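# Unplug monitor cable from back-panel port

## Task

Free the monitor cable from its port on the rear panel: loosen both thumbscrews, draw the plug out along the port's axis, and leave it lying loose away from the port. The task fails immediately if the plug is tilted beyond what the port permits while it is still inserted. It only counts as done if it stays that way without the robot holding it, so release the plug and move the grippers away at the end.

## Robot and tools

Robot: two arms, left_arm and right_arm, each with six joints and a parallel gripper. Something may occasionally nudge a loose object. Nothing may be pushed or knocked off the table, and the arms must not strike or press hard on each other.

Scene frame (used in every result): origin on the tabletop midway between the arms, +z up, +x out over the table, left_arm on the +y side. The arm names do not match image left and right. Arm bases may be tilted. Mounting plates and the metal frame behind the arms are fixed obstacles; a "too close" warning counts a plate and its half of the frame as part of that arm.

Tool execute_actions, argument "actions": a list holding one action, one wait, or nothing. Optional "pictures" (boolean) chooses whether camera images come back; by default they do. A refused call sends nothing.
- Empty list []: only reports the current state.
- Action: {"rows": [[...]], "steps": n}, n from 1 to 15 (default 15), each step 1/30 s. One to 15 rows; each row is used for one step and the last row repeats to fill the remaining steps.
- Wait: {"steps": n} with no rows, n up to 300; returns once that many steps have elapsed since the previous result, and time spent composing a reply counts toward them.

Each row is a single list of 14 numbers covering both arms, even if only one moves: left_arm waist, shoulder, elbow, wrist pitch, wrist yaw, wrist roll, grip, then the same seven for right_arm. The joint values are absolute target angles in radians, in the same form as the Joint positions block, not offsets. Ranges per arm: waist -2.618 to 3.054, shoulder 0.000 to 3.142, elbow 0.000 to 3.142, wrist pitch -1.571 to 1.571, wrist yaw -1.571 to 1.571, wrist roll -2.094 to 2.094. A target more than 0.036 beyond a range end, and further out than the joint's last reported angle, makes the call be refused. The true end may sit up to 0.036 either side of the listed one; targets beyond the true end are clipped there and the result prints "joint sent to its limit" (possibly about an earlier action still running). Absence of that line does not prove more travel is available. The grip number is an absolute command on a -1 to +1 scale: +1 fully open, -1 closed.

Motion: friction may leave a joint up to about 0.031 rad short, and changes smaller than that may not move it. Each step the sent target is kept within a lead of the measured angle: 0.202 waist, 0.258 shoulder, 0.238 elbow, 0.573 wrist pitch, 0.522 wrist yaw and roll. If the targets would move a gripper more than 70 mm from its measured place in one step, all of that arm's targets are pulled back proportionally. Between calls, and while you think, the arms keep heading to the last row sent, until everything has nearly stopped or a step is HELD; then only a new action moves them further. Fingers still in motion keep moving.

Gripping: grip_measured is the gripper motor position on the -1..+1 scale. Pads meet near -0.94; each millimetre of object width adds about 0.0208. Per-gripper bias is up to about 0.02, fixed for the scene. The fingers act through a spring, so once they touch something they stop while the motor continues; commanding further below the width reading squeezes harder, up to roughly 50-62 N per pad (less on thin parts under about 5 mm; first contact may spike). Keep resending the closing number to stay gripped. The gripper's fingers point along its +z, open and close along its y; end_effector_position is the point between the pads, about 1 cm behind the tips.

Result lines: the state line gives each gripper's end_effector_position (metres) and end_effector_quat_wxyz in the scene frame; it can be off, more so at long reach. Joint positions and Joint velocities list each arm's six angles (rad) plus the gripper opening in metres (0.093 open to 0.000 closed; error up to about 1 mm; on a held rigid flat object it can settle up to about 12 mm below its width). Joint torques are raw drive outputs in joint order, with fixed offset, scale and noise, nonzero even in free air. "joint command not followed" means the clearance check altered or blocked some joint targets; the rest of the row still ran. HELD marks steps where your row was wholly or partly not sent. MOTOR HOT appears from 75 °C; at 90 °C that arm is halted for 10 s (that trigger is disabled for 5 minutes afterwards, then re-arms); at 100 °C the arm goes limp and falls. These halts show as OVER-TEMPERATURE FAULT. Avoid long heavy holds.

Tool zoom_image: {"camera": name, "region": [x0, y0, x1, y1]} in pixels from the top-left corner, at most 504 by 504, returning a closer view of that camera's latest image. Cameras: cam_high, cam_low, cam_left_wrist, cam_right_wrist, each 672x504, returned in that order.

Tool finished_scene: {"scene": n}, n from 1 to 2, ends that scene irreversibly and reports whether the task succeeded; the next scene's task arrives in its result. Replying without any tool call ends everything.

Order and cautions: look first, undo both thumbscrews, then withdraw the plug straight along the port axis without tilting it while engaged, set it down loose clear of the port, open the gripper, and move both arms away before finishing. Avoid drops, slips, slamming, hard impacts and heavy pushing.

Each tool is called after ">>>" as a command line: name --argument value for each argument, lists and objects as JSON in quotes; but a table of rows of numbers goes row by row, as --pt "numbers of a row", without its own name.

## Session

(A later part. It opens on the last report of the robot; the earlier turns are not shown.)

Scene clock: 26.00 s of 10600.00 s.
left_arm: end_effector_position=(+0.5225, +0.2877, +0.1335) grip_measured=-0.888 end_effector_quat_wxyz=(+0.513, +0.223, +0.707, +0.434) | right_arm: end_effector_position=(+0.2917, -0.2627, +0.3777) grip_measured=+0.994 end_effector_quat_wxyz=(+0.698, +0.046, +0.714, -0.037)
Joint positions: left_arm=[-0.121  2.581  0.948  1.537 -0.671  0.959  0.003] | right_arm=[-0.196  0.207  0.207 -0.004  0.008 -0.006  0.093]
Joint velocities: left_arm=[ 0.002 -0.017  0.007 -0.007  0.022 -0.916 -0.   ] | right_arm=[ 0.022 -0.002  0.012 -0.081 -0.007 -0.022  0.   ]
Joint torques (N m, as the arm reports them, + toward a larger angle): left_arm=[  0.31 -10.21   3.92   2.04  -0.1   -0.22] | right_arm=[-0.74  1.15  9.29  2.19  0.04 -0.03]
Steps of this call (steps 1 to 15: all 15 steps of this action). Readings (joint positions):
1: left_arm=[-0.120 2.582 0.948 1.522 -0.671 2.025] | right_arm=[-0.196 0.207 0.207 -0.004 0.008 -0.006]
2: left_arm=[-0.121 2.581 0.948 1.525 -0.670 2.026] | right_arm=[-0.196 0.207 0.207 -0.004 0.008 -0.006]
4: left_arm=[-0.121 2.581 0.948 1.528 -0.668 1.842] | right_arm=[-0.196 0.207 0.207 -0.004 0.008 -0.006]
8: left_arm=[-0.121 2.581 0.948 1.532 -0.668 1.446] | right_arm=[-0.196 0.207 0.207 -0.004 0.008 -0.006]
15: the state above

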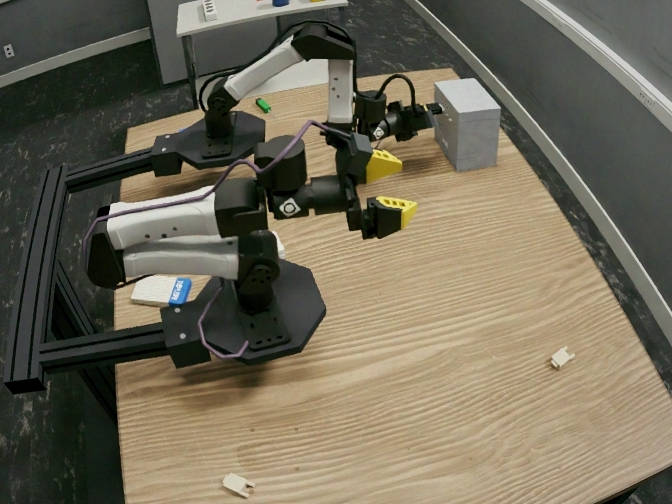

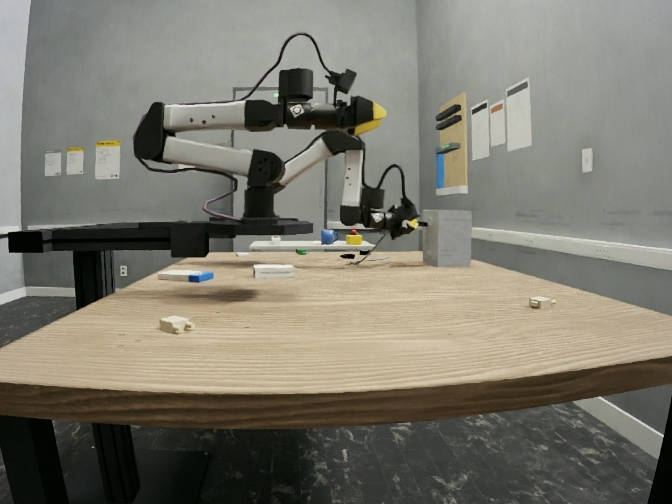

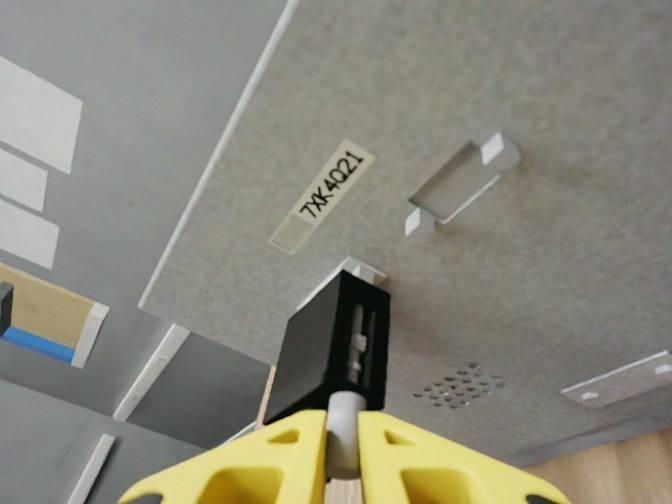

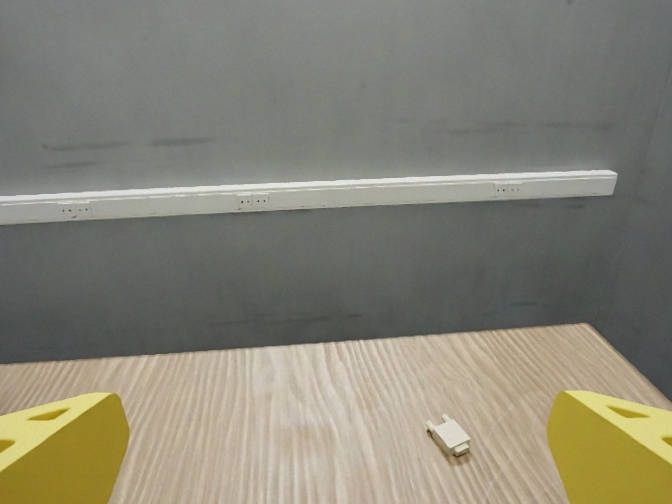

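>>> execute_actions --actions '[{"rows":[[-0.122,2.585,0.955,1.535,-0.665,2,-0.67,-0.2,0.2,0.2,0,0,0,1]]}]' --pictures false

>>> execute_actions --actions '[{"rows":[[-0.122,2.585,0.955,1.535,-0.665,1.9,-0.9,-0.2,0.2,0.2,0,0,0,1],[-0.122,2.585,0.955,1.535,-0.665,0.7,-0.9,-0.2,0.2,0.2,0,0,0,1]]}]' --pictures false

>>> execute_actions --actions '[{"rows":[[-0.122,2.585,0.955,1.535,-0.665,2,-0.67,-0.2,0.2,0.2,0,0,0,1]]}]' --pictures false

>>> execute_actions --actions '[{"rows":[[-0.122,2.585,0.955,1.535,-0.665,1.9,-0.9,-0.2,0.2,0.2,0,0,0,1],[-0.122,2.585,0.955,1.535,-0.665,0.7,-0.9,-0.2,0.2,0.2,0,0,0,1]]}]' --pictures false

>>> execute_actions --actions '[{"rows":[[-0.122,2.585,0.955,1.535,-0.665,2,-0.67,-0.2,0.2,0.2,0,0,0,1]]}]' --pictures false

>>> execute_actions --actions '[{"rows":[[-0.122,2.585,0.955,1.535,-0.665,1.9,-0.9,-0.2,0.2,0.2,0,0,0,1],[-0.122,2.585,0.955,1.535,-0.665,0.7,-0.9,-0.2,0.2,0.2,0,0,0,1]]}]' --pictures false

>>> execute_actions --actions '[{"rows":[[-0.122,2.585,0.955,1.535,-0.665,2,-0.67,-0.2,0.2,0.2,0,0,0,1]]}]' --pictures false

>>> execute_actions --actions '[{"rows":[[-0.122,2.585,0.955,1.535,-0.665,1.9,-0.9,-0.2,0.2,0.2,0,0,0,1],[-0.122,2.585,0.955,1.535,-0.665,0.7,-0.9,-0.2,0.2,0.2,0,0,0,1]]}]' --pictures false

>>> execute_actions --actions '[{"rows":[[-0.122,2.585,0.955,1.535,-0.665,2,-0.67,-0.2,0.2,0.2,0,0,0,1]]}]' --pictures false

>>> execute_actions --actions '[{"rows":[[-0.122,2.585,0.955,1.535,-0.665,1.9,-0.9,-0.2,0.2,0.2,0,0,0,1],[-0.122,2.585,0.955,1.535,-0.665,0.7,-0.9,-0.2,0.2,0.2,0,0,0,1]]}]' --pictures false

>>> execute_actions --actions '[{"rows":[[-0.122,2.585,0.955,1.535,-0.665,2,-0.67,-0.2,0.2,0.2,0,0,0,1]]}]' --pictures false

>>> execute_actions --actions '[{"rows":[[-0.122,2.585,0.955,1.535,-0.665,1.9,-0.9,-0.2,0.2,0.2,0,0,0,1],[-0.122,2.585,0.955,1.535,-0.665,0.7,-0.9,-0.2,0.2,0.2,0,0,0,1]]}]' --pictures false

>>> execute_actions --actions '[{"rows":[[-0.122,2.585,0.955,1.535,-0.665,2,-0.67,-0.2,0.2,0.2,0,0,0,1]]}]' --pictures false

>>> execute_actions --actions '[{"rows":[[-0.122,2.585,0.955,1.535,-0.665,1.9,-0.9,-0.2,0.2,0.2,0,0,0,1],[-0.122,2.585,0.955,1.535,-0.665,0.7,-0.9,-0.2,0.2,0.2,0,0,0,1]]}]' --pictures false

>>> execute_actions --actions '[{"rows":[[-0.122,2.585,0.955,1.535,-0.665,2,-0.67,-0.2,0.2,0.2,0,0,0,1]]}]' --pictures false

>>> execute_actions --actions '[{"rows":[[-0.122,2.585,0.955,1.535,-0.665,1.9,-0.9,-0.2,0.2,0.2,0,0,0,1],[-0.122,2.585,0.955,1.535,-0.665,0.7,-0.9,-0.2,0.2,0.2,0,0,0,1]]}]' --pictures false

>>> execute_actions --actions '[{"rows":[[-0.122,2.585,0.955,1.535,-0.665,2,-0.67,-0.2,0.2,0.2,0,0,0,1]]}]' --pictures false

>>> execute_actions --actions '[{"rows":[[-0.122,2.585,0.955,1.535,-0.665,1.9,-0.9,-0.2,0.2,0.2,0,0,0,1],[-0.122,2.585,0.955,1.535,-0.665,0.7,-0.9,-0.2,0.2,0.2,0,0,0,1]]}]' --pictures false

>>> execute_actions --actions '[{"rows":[[-0.122,2.585,0.955,1.535,-0.665,2,-0.67,-0.2,0.2,0.2,0,0,0,1]]}]' --pictures false

>>> execute_actions --actions '[{"rows":[[-0.122,2.585,0.955,1.535,-0.665,1.9,-0.9,-0.2,0.2,0.2,0,0,0,1],[-0.122,2.585,0.955,1.535,-0.665,0.7,-0.9,-0.2,0.2,0.2,0,0,0,1]]}]' --pictures false

>>> execute_actions --actions '[{"rows":[[-0.122,2.585,0.955,1.535,-0.665,1.5,-0.67,-0.2,0.2,0.2,0,0,0,1]]}]'

>>> zoom_image --camera "cam_left_wrist" --region '[230,250,450,500]'

Scene clock: 53.70 s of 10600.00 s.
left_arm: end_effector_position=(+0.5228, +0.2871, +0.1335) grip_measured=-0.672 end_effector_quat_wxyz=(+0.259, +0.522, +0.526, +0.620) | right_arm: end_effector_position=(+0.2917, -0.2627, +0.3777) grip_measured=+0.994 end_effector_quat_wxyz=(+0.698, +0.046, +0.714, -0.037)
Joint positions: left_arm=[-0.121  2.581  0.948  1.538 -0.667  1.909  0.013] | right_arm=[-0.196  0.207  0.207 -0.004  0.008 -0.006  0.093]
Joint velocities: left_arm=[ 0.012  0.002 -0.002 -0.007  0.095  0.579  0.   ] | right_arm=[-0.002 -0.002  0.002  0.007 -0.022  0.007  0.   ]
Joint torques (N m, as the arm reports them, + toward a larger angle): left_arm=[ -0.18 -10.32   3.95   2.17  -0.03   0.09] | right_arm=[-0.79  1.22  9.16  2.09  0.05  0.01]
Steps of this call (steps 1 to 30: the robot went on to your last target; steps 31 to 90: nothing new was sent; then 24.20 s passed at rest; steps 91 to 105: all 15 steps of this action). Readings (joint positions):
91: left_arm=[-0.121 2.581 0.948 1.541 -0.670 0.915] | right_arm=[-0.196 0.207 0.207 -0.004 0.008 -0.006]
92: left_arm=[-0.121 2.581 0.948 1.540 -0.669 1.015] | right_arm=[-0.196 0.207 0.207 -0.004 0.008 -0.006]
94: left_arm=[-0.121 2.581 0.948 1.540 -0.669 1.214] | right_arm=[-0.196 0.207 0.207 -0.004 0.008 -0.006]
98: left_arm=[-0.121 2.581 0.948 1.540 -0.669 1.605] | right_arm=[-0.196 0.207 0.207 -0.004 0.008 -0.006]
105: the state above

Scene clock: 54.20 s of 10600.00 s.
left_arm: end_effector_position=(+0.5225, +0.2878, +0.1338) grip_measured=-0.888 end_effector_quat_wxyz=(+0.541, +0.175, +0.719, +0.400) | right_arm: end_effector_position=(+0.2917, -0.2627, +0.3777) grip_measured=+0.994 end_effector_quat_wxyz=(+0.698, +0.046, +0.714, -0.037)
Joint positions: left_arm=[-0.121  2.582  0.948  1.541 -0.671  0.828  0.003] | right_arm=[-0.196  0.207  0.207 -0.004  0.008 -0.006  0.093]
Joint velocities: left_arm=[-0.017  0.007  0.002  0.007  0.007 -0.711  0.   ] | right_arm=[-0.007  0.007 -0.007  0.037  0.051 -0.007  0.   ]
Joint torques (N m, as the arm reports them, + toward a larger angle): left_arm=[ -0.16 -10.59   3.98   2.09   0.03  -0.31] | right_arm=[-0.92  1.16  9.42  2.19  0.03  0.  ]
Steps of this call (steps 1 to 15: all 15 steps of this action). Readings (joint positions):
1: left_arm=[-0.121 2.581 0.948 1.535 -0.667 1.910] | right_arm=[-0.196 0.207 0.207 -0.004 0.008 -0.006]
2: left_arm=[-0.121 2.582 0.948 1.532 -0.667 1.828] | right_arm=[-0.196 0.207 0.207 -0.004 0.008 -0.006]
4: left_arm=[-0.121 2.582 0.948 1.532 -0.667 1.628] | right_arm=[-0.196 0.207 0.207 -0.004 0.008 -0.006]
8: left_arm=[-0.121 2.582 0.948 1.535 -0.666 1.234] | right_arm=[-0.196 0.207 0.207 -0.004 0.008 -0.006]
15: the state above

Scene clock: 54.70 s of 10600.00 s.
left_arm: end_effector_position=(+0.5227, +0.2871, +0.1334) grip_measured=-0.672 end_effector_quat_wxyz=(+0.259, +0.522, +0.526, +0.620) | right_arm: end_effector_position=(+0.2917, -0.2627, +0.3777) grip_measured=+0.994 end_effector_quat_wxyz=(+0.698, +0.046, +0.714, -0.037)
Joint positions: left_arm=[-0.121  2.582  0.948  1.539 -0.667  1.908  0.013] | right_arm=[-0.196  0.207  0.207 -0.004  0.008 -0.006  0.093]
Joint velocities: left_arm=[-0.002 -0.007  0.007 -0.081  0.051  0.579 -0.   ] | right_arm=[-0.007  0.002 -0.007  0.022 -0.007  0.051 -0.001]
Joint torques (N m, as the arm reports them, + toward a larger angle): left_arm=[ -0.08 -10.47   3.97   2.11  -0.04   0.11] | right_arm=[-0.97  1.1   9.39  2.18  0.05 -0.02]
Steps of this call (steps 1 to 15: all 15 steps of this action). Readings (joint positions):
1: left_arm=[-0.121 2.582 0.948 1.542 -0.669 0.908] | right_arm=[-0.196 0.207 0.207 -0.004 0.008 -0.006]
2: left_arm=[-0.121 2.582 0.948 1.542 -0.668 1.008] | right_arm=[-0.196 0.207 0.207 -0.004 0.008 -0.006]
4: left_arm=[-0.121 2.582 0.948 1.541 -0.668 1.206] | right_arm=[-0.196 0.207 0.207 -0.004 0.008 -0.006]
8: left_arm=[-0.121 2.582 0.948 1.541 -0.668 1.599] | right_arm=[-0.196 0.207 0.207 -0.004 0.008 -0.006]
15: the state above

Scene clock: 55.20 s of 10600.00 s.
left_arm: end_effector_position=(+0.5225, +0.2878, +0.1337) grip_measured=-0.888 end_effector_quat_wxyz=(+0.541, +0.175, +0.719, +0.399) | right_arm: end_effector_position=(+0.2917, -0.2627, +0.3777) grip_measured=+0.994 end_effector_quat_wxyz=(+0.698, +0.046, +0.714, -0.037)
Joint positions: left_arm=[-0.121  2.582  0.948  1.54  -0.671  0.827  0.003] | right_arm=[-0.196  0.207  0.207 -0.004  0.008 -0.006  0.093]
Joint velocities: left_arm=[-0.002  0.002 -0.007 -0.066  0.022 -0.696 -0.001] | right_arm=[-0.007  0.002 -0.002 -0.007  0.022 -0.066  0.001]
Joint torques (N m, as the arm reports them, + toward a larger angle): left_arm=[ -0.23 -10.5    4.03   2.03   0.04  -0.33] | right_arm=[-0.8   1.33  9.35  2.12  0.01  0.01]
Steps of this call (steps 1 to 15: all 15 steps of this action). Readings (joint positions):
1: left_arm=[-0.121 2.582 0.948 1.536 -0.667 1.910] | right_arm=[-0.196 0.207 0.207 -0.004 0.008 -0.006]
2: left_arm=[-0.121 2.582 0.948 1.533 -0.667 1.827] | right_arm=[-0.196 0.207 0.207 -0.004 0.008 -0.006]
4: left_arm=[-0.121 2.582 0.948 1.533 -0.667 1.627] | right_arm=[-0.196 0.207 0.207 -0.004 0.008 -0.006]
8: left_arm=[-0.121 2.582 0.948 1.535 -0.667 1.233] | right_arm=[-0.196 0.207 0.207 -0.004 0.008 -0.006]
15: the state above

Scene clock: 55.70 s of 10600.00 s.
left_arm: end_effector_position=(+0.5227, +0.2871, +0.1334) grip_measured=-0.672 end_effector_quat_wxyz=(+0.259, +0.522, +0.526, +0.620) | right_arm: end_effector_position=(+0.2917, -0.2627, +0.3777) grip_measured=+0.994 end_effector_quat_wxyz=(+0.698, +0.046, +0.714, -0.037)
Joint positions: left_arm=[-0.121  2.582  0.948  1.539 -0.667  1.908  0.013] | right_arm=[-0.196  0.207  0.207 -0.004  0.008 -0.006  0.093]
Joint velocities: left_arm=[ 0.012  0.002 -0.002  0.007 -0.066  0.593  0.   ] | right_arm=[-0.012 -0.012 -0.002 -0.022  0.037 -0.066  0.001]
Joint torques (N m, as the arm reports them, + toward a larger angle): left_arm=[ -0.2  -10.56   3.94   2.11  -0.06   0.07] | right_arm=[-0.65  1.2   9.11  2.16  0.03 -0.06]
Steps of this call (steps 1 to 15: all 15 steps of this action). Readings (joint positions):
1: left_arm=[-0.121 2.582 0.948 1.542 -0.669 0.906] | right_arm=[-0.196 0.207 0.207 -0.004 0.008 -0.006]
2: left_arm=[-0.121 2.582 0.948 1.542 -0.668 1.007] | right_arm=[-0.196 0.207 0.207 -0.004 0.008 -0.006]
4: left_arm=[-0.121 2.582 0.948 1.541 -0.668 1.205] | right_arm=[-0.196 0.207 0.207 -0.004 0.008 -0.006]
8: left_arm=[-0.121 2.582 0.948 1.541 -0.668 1.598] | right_arm=[-0.196 0.207 0.207 -0.004 0.008 -0.006]
15: the state above

Scene clock: 56.20 s of 10600.00 s.
left_arm: end_effector_position=(+0.5225, +0.2878, +0.1337) grip_measured=-0.888 end_effector_quat_wxyz=(+0.541, +0.175, +0.719, +0.399) | right_arm: end_effector_position=(+0.2917, -0.2627, +0.3777) grip_measured=+0.994 end_effector_quat_wxyz=(+0.698, +0.046, +0.714, -0.037)
Joint positions: left_arm=[-0.121  2.582  0.948  1.54  -0.671  0.827  0.003] | right_arm=[-0.196  0.207  0.207 -0.004  0.008 -0.006  0.093]
Joint velocities: left_arm=[-0.017 -0.002 -0.017  0.051 -0.037 -0.696  0.001] | right_arm=[ 0.012 -0.002 -0.012  0.037  0.022 -0.007  0.   ]
Joint torques (N m, as the arm reports them, + toward a larger angle): left_arm=[ -0.16 -10.35   4.06   2.02   0.07  -0.34] | right_arm=[-0.69  1.38  9.34  2.13  0.   -0.03]
Steps of this call (steps 1 to 15: all 15 steps of this action). Readings (joint positions):
1: left_arm=[-0.121 2.582 0.948 1.537 -0.668 1.910] | right_arm=[-0.196 0.207 0.207 -0.004 0.008 -0.006]
2: left_arm=[-0.121 2.582 0.948 1.533 -0.667 1.827] | right_arm=[-0.196 0.207 0.207 -0.004 0.008 -0.006]
4: left_arm=[-0.121 2.582 0.948 1.533 -0.667 1.627] | right_arm=[-0.196 0.207 0.207 -0.004 0.008 -0.006]
8: left_arm=[-0.121 2.582 0.948 1.535 -0.667 1.233] | right_arm=[-0.196 0.207 0.207 -0.004 0.008 -0.006]
15: the state above

Scene clock: 56.70 s of 10600.00 s.
left_arm: end_effector_position=(+0.5227, +0.2871, +0.1334) grip_measured=-0.672 end_effector_quat_wxyz=(+0.260, +0.522, +0.526, +0.620) | right_arm: end_effector_position=(+0.2917, -0.2627, +0.3777) grip_measured=+0.994 end_effector_quat_wxyz=(+0.698, +0.046, +0.714, -0.037)
Joint positions: left_arm=[-0.121  2.582  0.948  1.539 -0.666  1.908  0.013] | right_arm=[-0.196  0.207  0.207 -0.004  0.008 -0.006  0.093]
Joint velocities: left_arm=[ 0.002 -0.012 -0.007 -0.081 -0.007  0.52  -0.001] | right_arm=[-0.022  0.007  0.002 -0.037 -0.051 -0.007 -0.   ]
Joint torques (N m, as the arm reports them, + toward a larger angle): left_arm=[ -0.3  -10.29   4.     2.13  -0.02   0.12] | right_arm=[-0.73  1.2   9.35  2.13  0.04 -0.01]
Steps of this call (steps 1 to 15: all 15 steps of this action). Readings (joint positions):
1: left_arm=[-0.121 2.582 0.948 1.542 -0.669 0.906] | right_arm=[-0.196 0.207 0.207 -0.004 0.008 -0.006]
2: left_arm=[-0.121 2.582 0.948 1.542 -0.667 1.007] | right_arm=[-0.196 0.207 0.207 -0.004 0.008 -0.006]
4: left_arm=[-0.121 2.582 0.948 1.541 -0.667 1.205] | right_arm=[-0.196 0.207 0.207 -0.004 0.008 -0.006]
8: left_arm=[-0.121 2.582 0.948 1.541 -0.667 1.598] | right_arm=[-0.196 0.207 0.207 -0.004 0.008 -0.006]
15: the state above

Scene clock: 57.20 s of 10600.00 s.
left_arm: end_effector_position=(+0.5225, +0.2878, +0.1337) grip_measured=-0.888 end_effector_quat_wxyz=(+0.541, +0.175, +0.719, +0.399) | right_arm: end_effector_position=(+0.2917, -0.2627, +0.3777) grip_measured=+0.994 end_effector_quat_wxyz=(+0.698, +0.046, +0.714, -0.037)
Joint positions: left_arm=[-0.121  2.582  0.948  1.54  -0.671  0.827  0.003] | right_arm=[-0.196  0.207  0.207 -0.004  0.008 -0.006  0.093]
Joint velocities: left_arm=[-0.007  0.002  0.002 -0.037 -0.022 -0.681 -0.   ] | right_arm=[-0.007 -0.002 -0.012 -0.007  0.007 -0.022 -0.   ]
Joint torques (N m, as the arm reports them, + toward a larger angle): left_arm=[ -0.22 -10.41   3.93   2.09   0.1   -0.32] | right_arm=[-1.08  1.1   9.2   2.15  0.04 -0.04]
Steps of this call (steps 1 to 15: all 15 steps of this action). Readings (joint positions):
1: left_arm=[-0.121 2.582 0.948 1.537 -0.667 1.910] | right_arm=[-0.196 0.207 0.207 -0.004 0.008 -0.006]
2: left_arm=[-0.121 2.582 0.948 1.533 -0.667 1.827] | right_arm=[-0.196 0.207 0.207 -0.004 0.008 -0.006]
4: left_arm=[-0.121 2.582 0.948 1.533 -0.667 1.627] | right_arm=[-0.196 0.207 0.207 -0.004 0.008 -0.006]
8: left_arm=[-0.121 2.582 0.948 1.535 -0.667 1.233] | right_arm=[-0.196 0.207 0.207 -0.004 0.008 -0.006]
15: the state above

Scene clock: 57.70 s of 10600.00 s.
left_arm: end_effector_position=(+0.5227, +0.2871, +0.1334) grip_measured=-0.672 end_effector_quat_wxyz=(+0.260, +0.522, +0.526, +0.620) | right_arm: end_effector_position=(+0.2917, -0.2627, +0.3777) grip_measured=+0.994 end_effector_quat_wxyz=(+0.698, +0.046, +0.714, -0.037)
Joint positions: left_arm=[-0.121  2.582  0.948  1.539 -0.666  1.908  0.013] | right_arm=[-0.196  0.207  0.207 -0.004  0.008 -0.006  0.093]
Joint velocities: left_arm=[ 0.007 -0.012  0.007 -0.022  0.022  0.491 -0.001] | right_arm=[-0.012 -0.007  0.012  0.007 -0.051 -0.066 -0.002]
Joint torques (N m, as the arm reports them, + toward a larger angle): left_arm=[ -0.27 -10.45   4.05   2.13  -0.03   0.07] | right_arm=[-0.82  1.11  9.36  2.16 -0.04 -0.01]
Steps of this call (steps 1 to 15: all 15 steps of this action). Readings (joint positions):
1: left_arm=[-0.121 2.582 0.948 1.542 -0.668 0.906] | right_arm=[-0.196 0.207 0.207 -0.004 0.008 -0.006]
2: left_arm=[-0.121 2.582 0.948 1.542 -0.667 1.007] | right_arm=[-0.196 0.207 0.207 -0.004 0.008 -0.006]
4: left_arm=[-0.121 2.582 0.948 1.541 -0.667 1.205] | right_arm=[-0.196 0.207 0.207 -0.004 0.008 -0.006]
8: left_arm=[-0.121 2.582 0.948 1.541 -0.667 1.598] | right_arm=[-0.196 0.207 0.207 -0.004 0.008 -0.006]
15: the state above

Scene clock: 58.20 s of 10600.00 s.
left_arm: end_effector_position=(+0.5225, +0.2878, +0.1337) grip_measured=-0.888 end_effector_quat_wxyz=(+0.541, +0.175, +0.719, +0.399) | right_arm: end_effector_position=(+0.2917, -0.2627, +0.3777) grip_measured=+0.994 end_effector_quat_wxyz=(+0.698, +0.046, +0.714, -0.037)
Joint positions: left_arm=[-0.121  2.582  0.948  1.54  -0.671  0.828  0.003] | right_arm=[-0.196  0.207  0.207 -0.004  0.008 -0.006  0.093]
Joint velocities: left_arm=[ 0.002 -0.007 -0.017  0.007 -0.081 -0.681 -0.   ] | right_arm=[-0.002 -0.002 -0.012  0.007 -0.007  0.022 -0.001]
Joint torques (N m, as the arm reports them, + toward a larger angle): left_arm=[ -0.16 -10.34   3.93   2.1    0.05  -0.3 ] | right_arm=[-0.75  1.    9.37  2.21  0.02  0.  ]
Steps of this call (steps 1 to 15: all 15 steps of this action). Readings (joint positions):
1: left_arm=[-0.121 2.582 0.948 1.537 -0.667 1.910] | right_arm=[-0.196 0.207 0.207 -0.004 0.008 -0.006]
2: left_arm=[-0.121 2.582 0.948 1.533 -0.667 1.827] | right_arm=[-0.196 0.207 0.207 -0.004 0.008 -0.006]
4: left_arm=[-0.121 2.582 0.948 1.533 -0.667 1.627] | right_arm=[-0.196 0.207 0.207 -0.004 0.008 -0.006]
8: left_arm=[-0.121 2.582 0.948 1.535 -0.667 1.233] | right_arm=[-0.196 0.207 0.207 -0.004 0.008 -0.006]
15: the state above

Scene clock: 58.70 s of 10600.00 s.
left_arm: end_effector_position=(+0.5227, +0.2871, +0.1334) grip_measured=-0.672 end_effector_quat_wxyz=(+0.260, +0.522, +0.526, +0.620) | right_arm: end_effector_position=(+0.2917, -0.2627, +0.3777) grip_measured=+0.994 end_effector_quat_wxyz=(+0.698, +0.046, +0.714, -0.037)
Joint positions: left_arm=[-0.121  2.582  0.948  1.539 -0.666  1.908  0.013] | right_arm=[-0.196  0.207  0.207 -0.004  0.008 -0.006  0.093]
Joint velocities: left_arm=[ 0.002  0.002 -0.007 -0.037 -0.037  0.593  0.001] | right_arm=[-0.012  0.002 -0.027  0.051  0.007 -0.081 -0.001]
Joint torques (N m, as the arm reports them, + toward a larger angle): left_arm=[ -0.19 -10.39   4.03   2.12  -0.05   0.07] | right_arm=[-0.62  1.26  9.41  2.15  0.03 -0.01]
Steps of this call (steps 1 to 15: all 15 steps of this action). Readings (joint positions):
1: left_arm=[-0.121 2.582 0.948 1.541 -0.668 0.907] | right_arm=[-0.196 0.207 0.207 -0.004 0.008 -0.006]
2: left_arm=[-0.121 2.582 0.948 1.541 -0.667 1.007] | right_arm=[-0.196 0.207 0.207 -0.004 0.008 -0.006]
4: left_arm=[-0.121 2.582 0.948 1.541 -0.667 1.205] | right_arm=[-0.196 0.207 0.207 -0.004 0.008 -0.006]
8: left_arm=[-0.121 2.582 0.948 1.541 -0.667 1.598] | right_arm=[-0.196 0.207 0.207 -0.004 0.008 -0.006]
15: the state above

Scene clock: 59.20 s of 10600.00 s.
left_arm: end_effector_position=(+0.5225, +0.2878, +0.1337) grip_measured=-0.888 end_effector_quat_wxyz=(+0.541, +0.175, +0.719, +0.399) | right_arm: end_effector_position=(+0.2917, -0.2627, +0.3777) grip_measured=+0.994 end_effector_quat_wxyz=(+0.698, +0.046, +0.714, -0.037)
Joint positions: left_arm=[-0.121  2.582  0.948  1.54  -0.671  0.828  0.003] | right_arm=[-0.196  0.207  0.207 -0.004  0.008 -0.006  0.093]
Joint velocities: left_arm=[ 0.007  0.002 -0.012  0.022 -0.051 -0.681 -0.   ] | right_arm=[-0.002 -0.002 -0.017 -0.037 -0.022  0.007  0.   ]
Joint torques (N m, as the arm reports them, + toward a larger angle): left_arm=[ -0.03 -10.43   4.03   2.03   0.03  -0.34] | right_arm=[-0.78  1.31  9.26  2.17 -0.04  0.08]
Steps of this call (steps 1 to 15: all 15 steps of this action). Readings (joint positions):
1: left_arm=[-0.121 2.582 0.948 1.536 -0.667 1.910] | right_arm=[-0.196 0.207 0.207 -0.004 0.008 -0.006]
2: left_arm=[-0.121 2.582 0.948 1.533 -0.666 1.827] | right_arm=[-0.196 0.207 0.207 -0.004 0.008 -0.006]
4: left_arm=[-0.121 2.582 0.948 1.533 -0.667 1.627] | right_arm=[-0.196 0.207 0.207 -0.004 0.008 -0.006]
8: left_arm=[-0.121 2.582 0.948 1.535 -0.667 1.233] | right_arm=[-0.196 0.207 0.207 -0.004 0.008 -0.006]
15: the state above

Scene clock: 59.70 s of 10600.00 s.
left_arm: end_effector_position=(+0.5227, +0.2871, +0.1334) grip_measured=-0.672 end_effector_quat_wxyz=(+0.260, +0.522, +0.526, +0.620) | right_arm: end_effector_position=(+0.2917, -0.2627, +0.3777) grip_measured=+0.994 end_effector_quat_wxyz=(+0.698, +0.046, +0.714, -0.037)
Joint positions: left_arm=[-0.121  2.582  0.948  1.539 -0.666  1.908  0.013] | right_arm=[-0.196  0.207  0.207 -0.004  0.008 -0.006  0.093]
Joint velocities: left_arm=[ 0.002 -0.007 -0.027  0.037 -0.081  0.52  -0.002] | right_arm=[ 0.007 -0.002  0.007 -0.066 -0.007 -0.007  0.   ]
Joint torques (N m, as the arm reports them, + toward a larger angle): left_arm=[ -0.09 -10.34   4.15   2.12  -0.05   0.09] | right_arm=[-0.64  1.37  9.48  2.16 -0.01  0.03]
Steps of this call (steps 1 to 15: all 15 steps of this action). Readings (joint positions):
1: left_arm=[-0.121 2.582 0.948 1.542 -0.668 0.907] | right_arm=[-0.196 0.207 0.207 -0.004 0.008 -0.006]
2: left_arm=[-0.121 2.582 0.948 1.542 -0.667 1.007] | right_arm=[-0.196 0.207 0.207 -0.004 0.008 -0.006]
4: left_arm=[-0.121 2.582 0.948 1.541 -0.667 1.205] | right_arm=[-0.196 0.207 0.207 -0.004 0.008 -0.006]
8: left_arm=[-0.121 2.582 0.948 1.541 -0.667 1.599] | right_arm=[-0.196 0.207 0.207 -0.004 0.008 -0.006]
15: the state above

Scene clock: 60.20 s of 10600.00 s.
left_arm: end_effector_position=(+0.5225, +0.2878, +0.1337) grip_measured=-0.888 end_effector_quat_wxyz=(+0.541, +0.175, +0.719, +0.399) | right_arm: end_effector_position=(+0.2917, -0.2627, +0.3777) grip_measured=+0.994 end_effector_quat_wxyz=(+0.698, +0.046, +0.714, -0.037)
Joint positions: left_arm=[-0.121  2.582  0.948  1.54  -0.671  0.828  0.003] | right_arm=[-0.196  0.207  0.207 -0.004  0.008 -0.006  0.093]
Joint velocities: left_arm=[-0.012 -0.007 -0.007 -0.007  0.037 -0.637 -0.   ] | right_arm=[ 0.002 -0.012 -0.012  0.022 -0.007 -0.007 -0.001]
Joint torques (N m, as the arm reports them, + toward a larger angle): left_arm=[ -0.08 -10.42   3.88   2.07  -0.01  -0.31] | right_arm=[-0.57  1.13  9.21  2.17  0.    0.06]
Steps of this call (steps 1 to 15: all 15 steps of this action). Readings (joint positions):
1: left_arm=[-0.121 2.582 0.948 1.536 -0.667 1.910] | right_arm=[-0.196 0.207 0.207 -0.004 0.008 -0.006]
2: left_arm=[-0.121 2.582 0.948 1.533 -0.666 1.827] | right_arm=[-0.196 0.207 0.207 -0.004 0.008 -0.006]
4: left_arm=[-0.121 2.582 0.948 1.533 -0.667 1.627] | right_arm=[-0.196 0.207 0.207 -0.004 0.008 -0.006]
8: left_arm=[-0.121 2.582 0.948 1.535 -0.667 1.233] | right_arm=[-0.196 0.207 0.207 -0.004 0.008 -0.006]
15: the state above

Scene clock: 60.70 s of 10600.00 s.
left_arm: end_effector_position=(+0.5227, +0.2871, +0.1333) grip_measured=-0.672 end_effector_quat_wxyz=(+0.259, +0.522, +0.526, +0.620) | right_arm: end_effector_position=(+0.2917, -0.2627, +0.3777) grip_measured=+0.994 end_effector_quat_wxyz=(+0.698, +0.046, +0.714, -0.037)
Joint positions: left_arm=[-0.121  2.582  0.948  1.538 -0.666  1.908  0.013] | right_arm=[-0.196  0.207  0.207 -0.004  0.008 -0.006  0.093]
Joint velocities: left_arm=[ 0.002 -0.002 -0.012 -0.037  0.022  0.491  0.   ] | right_arm=[-0.017 -0.002 -0.007  0.007  0.051 -0.022 -0.   ]
Joint torques (N m, as the arm reports them, + toward a larger angle): left_arm=[ -0.16 -10.46   3.99   2.21   0.01   0.1 ] | right_arm=[-0.7   1.15  9.46  2.23  0.    0.08]
Steps of this call (steps 1 to 15: all 15 steps of this action). Readings (joint positions):
1: left_arm=[-0.121 2.582 0.948 1.542 -0.668 0.907] | right_arm=[-0.196 0.207 0.207 -0.004 0.008 -0.006]
2: left_arm=[-0.121 2.582 0.948 1.542 -0.667 1.008] | right_arm=[-0.196 0.207 0.207 -0.004 0.008 -0.006]
4: left_arm=[-0.121 2.582 0.948 1.541 -0.667 1.206] | right_arm=[-0.196 0.207 0.207 -0.004 0.008 -0.006]
8: left_arm=[-0.121 2.582 0.948 1.541 -0.667 1.599] | right_arm=[-0.196 0.207 0.207 -0.004 0.008 -0.006]
15: the state above

Scene clock: 61.20 s of 10600.00 s.
left_arm: end_effector_position=(+0.5225, +0.2878, +0.1338) grip_measured=-0.888 end_effector_quat_wxyz=(+0.541, +0.175, +0.719, +0.400) | right_arm: end_effector_position=(+0.2917, -0.2627, +0.3777) grip_measured=+0.994 end_effector_quat_wxyz=(+0.698, +0.046, +0.714, -0.037)
Joint positions: left_arm=[-0.121  2.582  0.948  1.541 -0.671  0.829  0.003] | right_arm=[-0.196  0.207  0.207 -0.004  0.008 -0.006  0.093]
Joint velocities: left_arm=[ 0.007 -0.012 -0.012 -0.007 -0.037 -0.667 -0.   ] | right_arm=[ 0.002  0.002  0.002  0.022  0.022  0.007 -0.   ]
Joint torques (N m, as the arm reports them, + toward a larger angle): left_arm=[ -0.25 -10.28   4.04   2.04   0.09  -0.34] | right_arm=[-0.81  1.12  9.35  2.2   0.06 -0.01]
Steps of this call (steps 1 to 15: all 15 steps of this action). Readings (joint positions):
1: left_arm=[-0.121 2.582 0.948 1.536 -0.667 1.910] | right_arm=[-0.196 0.207 0.207 -0.004 0.008 -0.006]
2: left_arm=[-0.121 2.582 0.948 1.533 -0.666 1.827] | right_arm=[-0.196 0.207 0.207 -0.004 0.008 -0.006]
4: left_arm=[-0.121 2.582 0.948 1.533 -0.667 1.627] | right_arm=[-0.196 0.207 0.207 -0.004 0.008 -0.006]
8: left_arm=[-0.121 2.582 0.948 1.535 -0.667 1.233] | right_arm=[-0.196 0.207 0.207 -0.004 0.008 -0.006]
15: the state above

Scene clock: 61.70 s of 10600.00 s.
left_arm: end_effector_position=(+0.5227, +0.2871, +0.1333) grip_measured=-0.672 end_effector_quat_wxyz=(+0.259, +0.522, +0.526, +0.620) | right_arm: end_effector_position=(+0.2917, -0.2627, +0.3777) grip_measured=+0.994 end_effector_quat_wxyz=(+0.698, +0.046, +0.714, -0.037)
Joint positions: left_arm=[-0.121  2.582  0.948  1.538 -0.666  1.908  0.013] | right_arm=[-0.196  0.207  0.207 -0.004  0.008 -0.006  0.093]
Joint velocities: left_arm=[ 0.007 -0.002  0.012 -0.007 -0.037  0.52  -0.   ] | right_arm=[ 0.002  0.012  0.022  0.066  0.022 -0.066  0.001]
Joint torques (N m, as the arm reports them, + toward a larger angle): left_arm=[ -0.17 -10.47   3.96   2.15  -0.04   0.11] | right_arm=[-0.61  1.25  9.45  2.22 -0.01  0.01]
Steps of this call (steps 1 to 15: all 15 steps of this action). Readings (joint positions):
1: left_arm=[-0.121 2.582 0.948 1.542 -0.668 0.908] | right_arm=[-0.196 0.207 0.207 -0.004 0.008 -0.006]
2: left_arm=[-0.121 2.582 0.948 1.542 -0.667 1.008] | right_arm=[-0.196 0.207 0.207 -0.004 0.008 -0.006]
4: left_arm=[-0.121 2.582 0.948 1.541 -0.667 1.207] | right_arm=[-0.196 0.207 0.207 -0.004 0.008 -0.006]
8: left_arm=[-0.121 2.582 0.948 1.541 -0.667 1.600] | right_arm=[-0.196 0.207 0.207 -0.004 0.008 -0.006]
15: the state above

Scene clock: 62.20 s of 10600.00 s.
left_arm: end_effector_position=(+0.5225, +0.2878, +0.1338) grip_measured=-0.888 end_effector_quat_wxyz=(+0.541, +0.176, +0.719, +0.400) | right_arm: end_effector_position=(+0.2917, -0.2627, +0.3777) grip_measured=+0.994 end_effector_quat_wxyz=(+0.698, +0.046, +0.714, -0.037)
Joint positions: left_arm=[-0.121  2.582  0.948  1.541 -0.671  0.829  0.003] | right_arm=[-0.196  0.207  0.207 -0.004  0.008 -0.006  0.093]
Joint velocities: left_arm=[ 0.002 -0.012  0.017  0.022 -0.037 -0.696 -0.   ] | right_arm=[-0.002 -0.017  0.007  0.007 -0.037 -0.007  0.001]
Joint torques (N m, as the arm reports them, + toward a larger angle): left_arm=[ -0.06 -10.5    4.08   2.04  -0.01  -0.35] | right_arm=[-0.81  1.25  9.14  2.2  -0.01 -0.01]
Steps of this call (steps 1 to 15: all 15 steps of this action). Readings (joint positions):
1: left_arm=[-0.121 2.582 0.948 1.536 -0.667 1.910] | right_arm=[-0.196 0.207 0.207 -0.004 0.008 -0.006]
2: left_arm=[-0.121 2.582 0.948 1.533 -0.666 1.827] | right_arm=[-0.196 0.207 0.207 -0.004 0.008 -0.006]
4: left_arm=[-0.121 2.582 0.948 1.533 -0.667 1.627] | right_arm=[-0.196 0.207 0.207 -0.004 0.008 -0.006]
8: left_arm=[-0.121 2.582 0.948 1.535 -0.667 1.233] | right_arm=[-0.196 0.207 0.207 -0.004 0.008 -0.006]
15: the state above

Scene clock: 62.70 s of 10600.00 s.
left_arm: end_effector_position=(+0.5227, +0.2871, +0.1333) grip_measured=-0.672 end_effector_quat_wxyz=(+0.259, +0.522, +0.526, +0.620) | right_arm: end_effector_position=(+0.2917, -0.2627, +0.3777) grip_measured=+0.994 end_effector_quat_wxyz=(+0.698, +0.046, +0.714, -0.037)
Joint positions: left_arm=[-0.121  2.582  0.948  1.538 -0.666  1.908  0.013] | right_arm=[-0.196  0.207  0.207 -0.004  0.008 -0.006  0.093]
Joint velocities: left_arm=[-0.002 -0.002  0.002  0.022  0.022  0.432  0.001] | right_arm=[-0.007  0.007 -0.007  0.037  0.007 -0.007  0.   ]
Joint torques (N m, as the arm reports them, + toward a larger angle): left_arm=[ -0.01 -10.41   4.08   2.14  -0.04   0.11] | right_arm=[-0.9   1.15  9.43  2.19  0.    0.05]
Steps of this call (steps 1 to 15: all 15 steps of this action). Readings (joint positions):
1: left_arm=[-0.121 2.582 0.948 1.542 -0.669 0.908] | right_arm=[-0.196 0.207 0.207 -0.004 0.008 -0.006]
2: left_arm=[-0.121 2.582 0.948 1.542 -0.667 1.008] | right_arm=[-0.196 0.207 0.207 -0.004 0.008 -0.006]
4: left_arm=[-0.121 2.582 0.948 1.542 -0.667 1.207] | right_arm=[-0.196 0.207 0.207 -0.004 0.008 -0.006]
8: left_arm=[-0.121 2.582 0.948 1.541 -0.667 1.600] | right_arm=[-0.196 0.207 0.207 -0.004 0.008 -0.006]
15: the state above

Scene clock: 63.20 s of 10600.00 s.
left_arm: end_effector_position=(+0.5225, +0.2878, +0.1338) grip_measured=-0.888 end_effector_quat_wxyz=(+0.541, +0.175, +0.719, +0.400) | right_arm: end_effector_position=(+0.2917, -0.2627, +0.3777) grip_measured=+0.994 end_effector_quat_wxyz=(+0.698, +0.046, +0.714, -0.037)
Joint positions: left_arm=[-0.121  2.582  0.948  1.541 -0.671  0.829  0.003] | right_arm=[-0.196  0.207  0.207 -0.004  0.008 -0.006  0.093]
Joint velocities: left_arm=[ 0.007  0.012 -0.012 -0.007 -0.081 -0.652  0.   ] | right_arm=[ 0.022 -0.012 -0.002 -0.037  0.007  0.022  0.   ]
Joint torques (N m, as the arm reports them, + toward a larger angle): left_arm=[ -0.22 -10.51   3.85   2.05   0.11  -0.33] | right_arm=[-0.8   1.13  9.6   2.22  0.02 -0.02]
Steps of this call (steps 1 to 15: all 15 steps of this action). Readings (joint positions):
1: left_arm=[-0.121 2.582 0.948 1.536 -0.667 1.910] | right_arm=[-0.196 0.207 0.207 -0.004 0.008 -0.006]
2: left_arm=[-0.121 2.582 0.948 1.533 -0.667 1.827] | right_arm=[-0.196 0.207 0.207 -0.004 0.008 -0.006]
4: left_arm=[-0.121 2.582 0.948 1.533 -0.667 1.627] | right_arm=[-0.196 0.207 0.207 -0.004 0.008 -0.006]
8: left_arm=[-0.121 2.582 0.948 1.535 -0.667 1.233] | right_arm=[-0.196 0.207 0.207 -0.004 0.008 -0.006]
15: the state above

Scene clock: 63.70 s of 10600.00 s.
left_arm: end_effector_position=(+0.5227, +0.2872, +0.1340) grip_measured=-0.672 end_effector_quat_wxyz=(+0.390, +0.392, +0.627, +0.548) | right_arm: end_effector_position=(+0.2917, -0.2627, +0.3777) grip_measured=+0.994 end_effector_quat_wxyz=(+0.698, +0.046, +0.714, -0.037)
Joint positions: left_arm=[-0.121  2.582  0.948  1.542 -0.667  1.465  0.013] | right_arm=[-0.196  0.207  0.207 -0.004  0.008 -0.006  0.093]
Joint velocities: left_arm=[ 0.002 -0.012 -0.007 -0.007 -0.007  0.11  -0.   ] | right_arm=[-0.002 -0.022 -0.012 -0.007 -0.007  0.051  0.   ]
Joint torques (N m, as the arm reports them, + toward a larger angle): left_arm=[ -0.11 -10.47   3.96   2.1   -0.04   0.05] | right_arm=[-0.76  1.19  9.35  2.2  -0.04  0.05]
Steps of this call (steps 1 to 15: all 15 steps of this action). Readings (joint positions):
1: left_arm=[-0.121 2.582 0.948 1.542 -0.668 0.908] | right_arm=[-0.196 0.207 0.207 -0.004 0.008 -0.006]
2: left_arm=[-0.121 2.582 0.948 1.542 -0.667 1.008] | right_arm=[-0.196 0.207 0.207 -0.004 0.008 -0.006]
4: left_arm=[-0.121 2.582 0.948 1.542 -0.667 1.181] | right_arm=[-0.196 0.207 0.207 -0.004 0.008 -0.006]
8: left_arm=[-0.121 2.582 0.948 1.542 -0.667 1.365] | right_arm=[-0.196 0.207 0.207 -0.004 0.008 -0.006]
15: the state above

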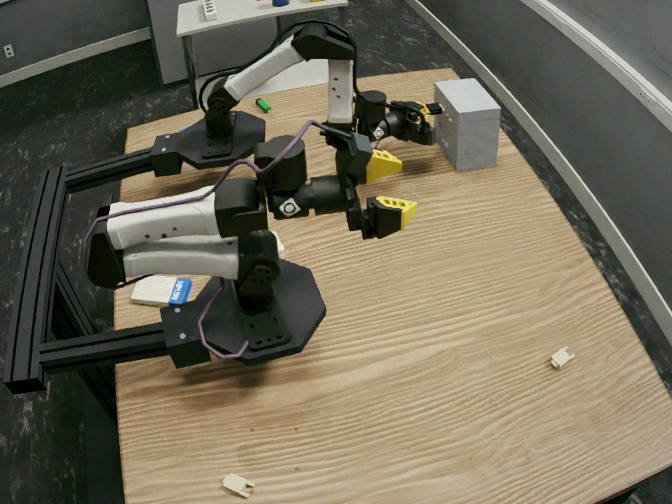

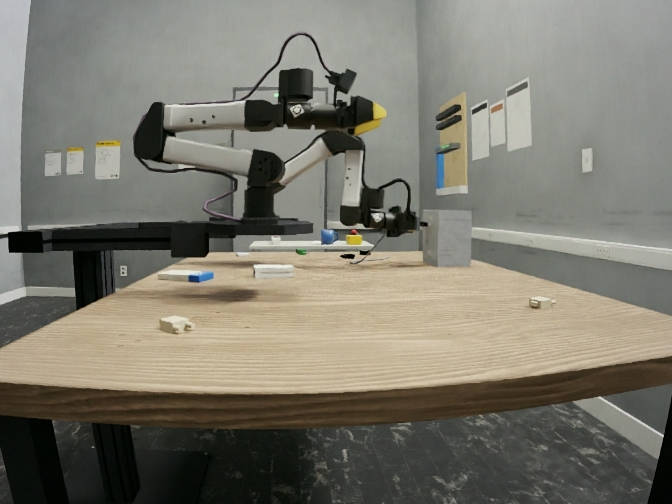

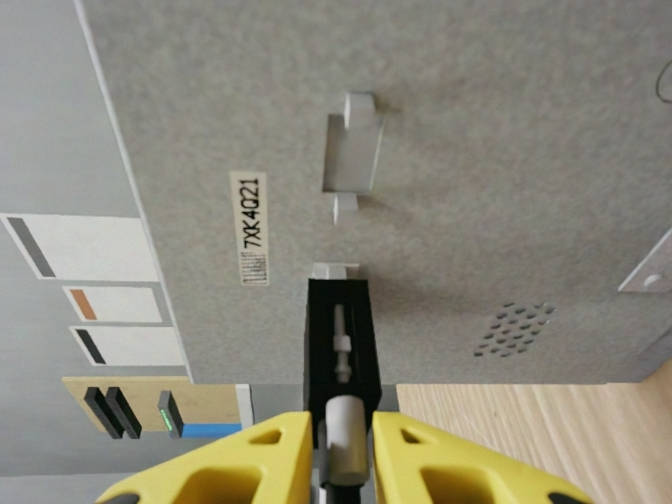

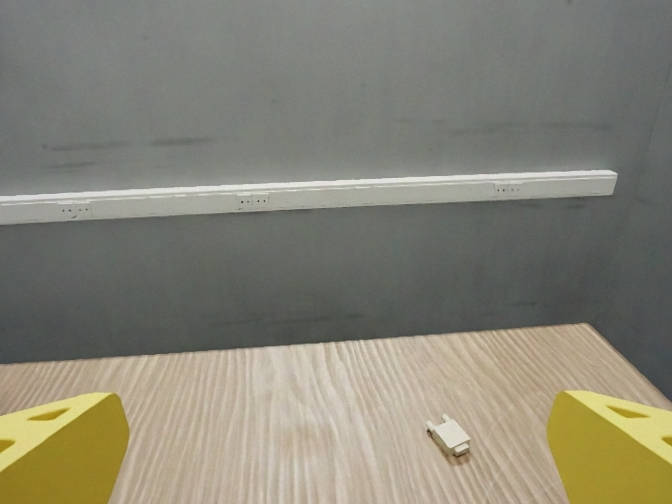

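Region (230, 250, 450, 500) of cam_left_wrist's 672x504 image, scaled by 2.016, with more detail than that image has; it fills the left 444 columns of this view, and the rest is white.

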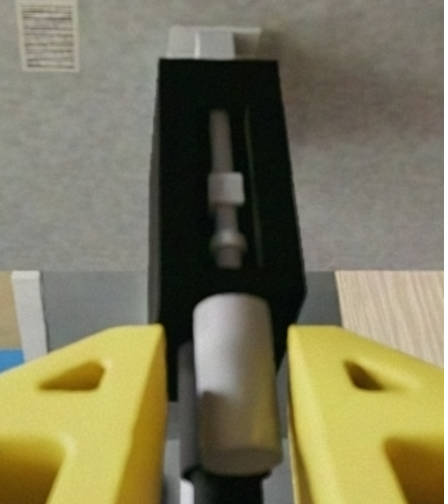

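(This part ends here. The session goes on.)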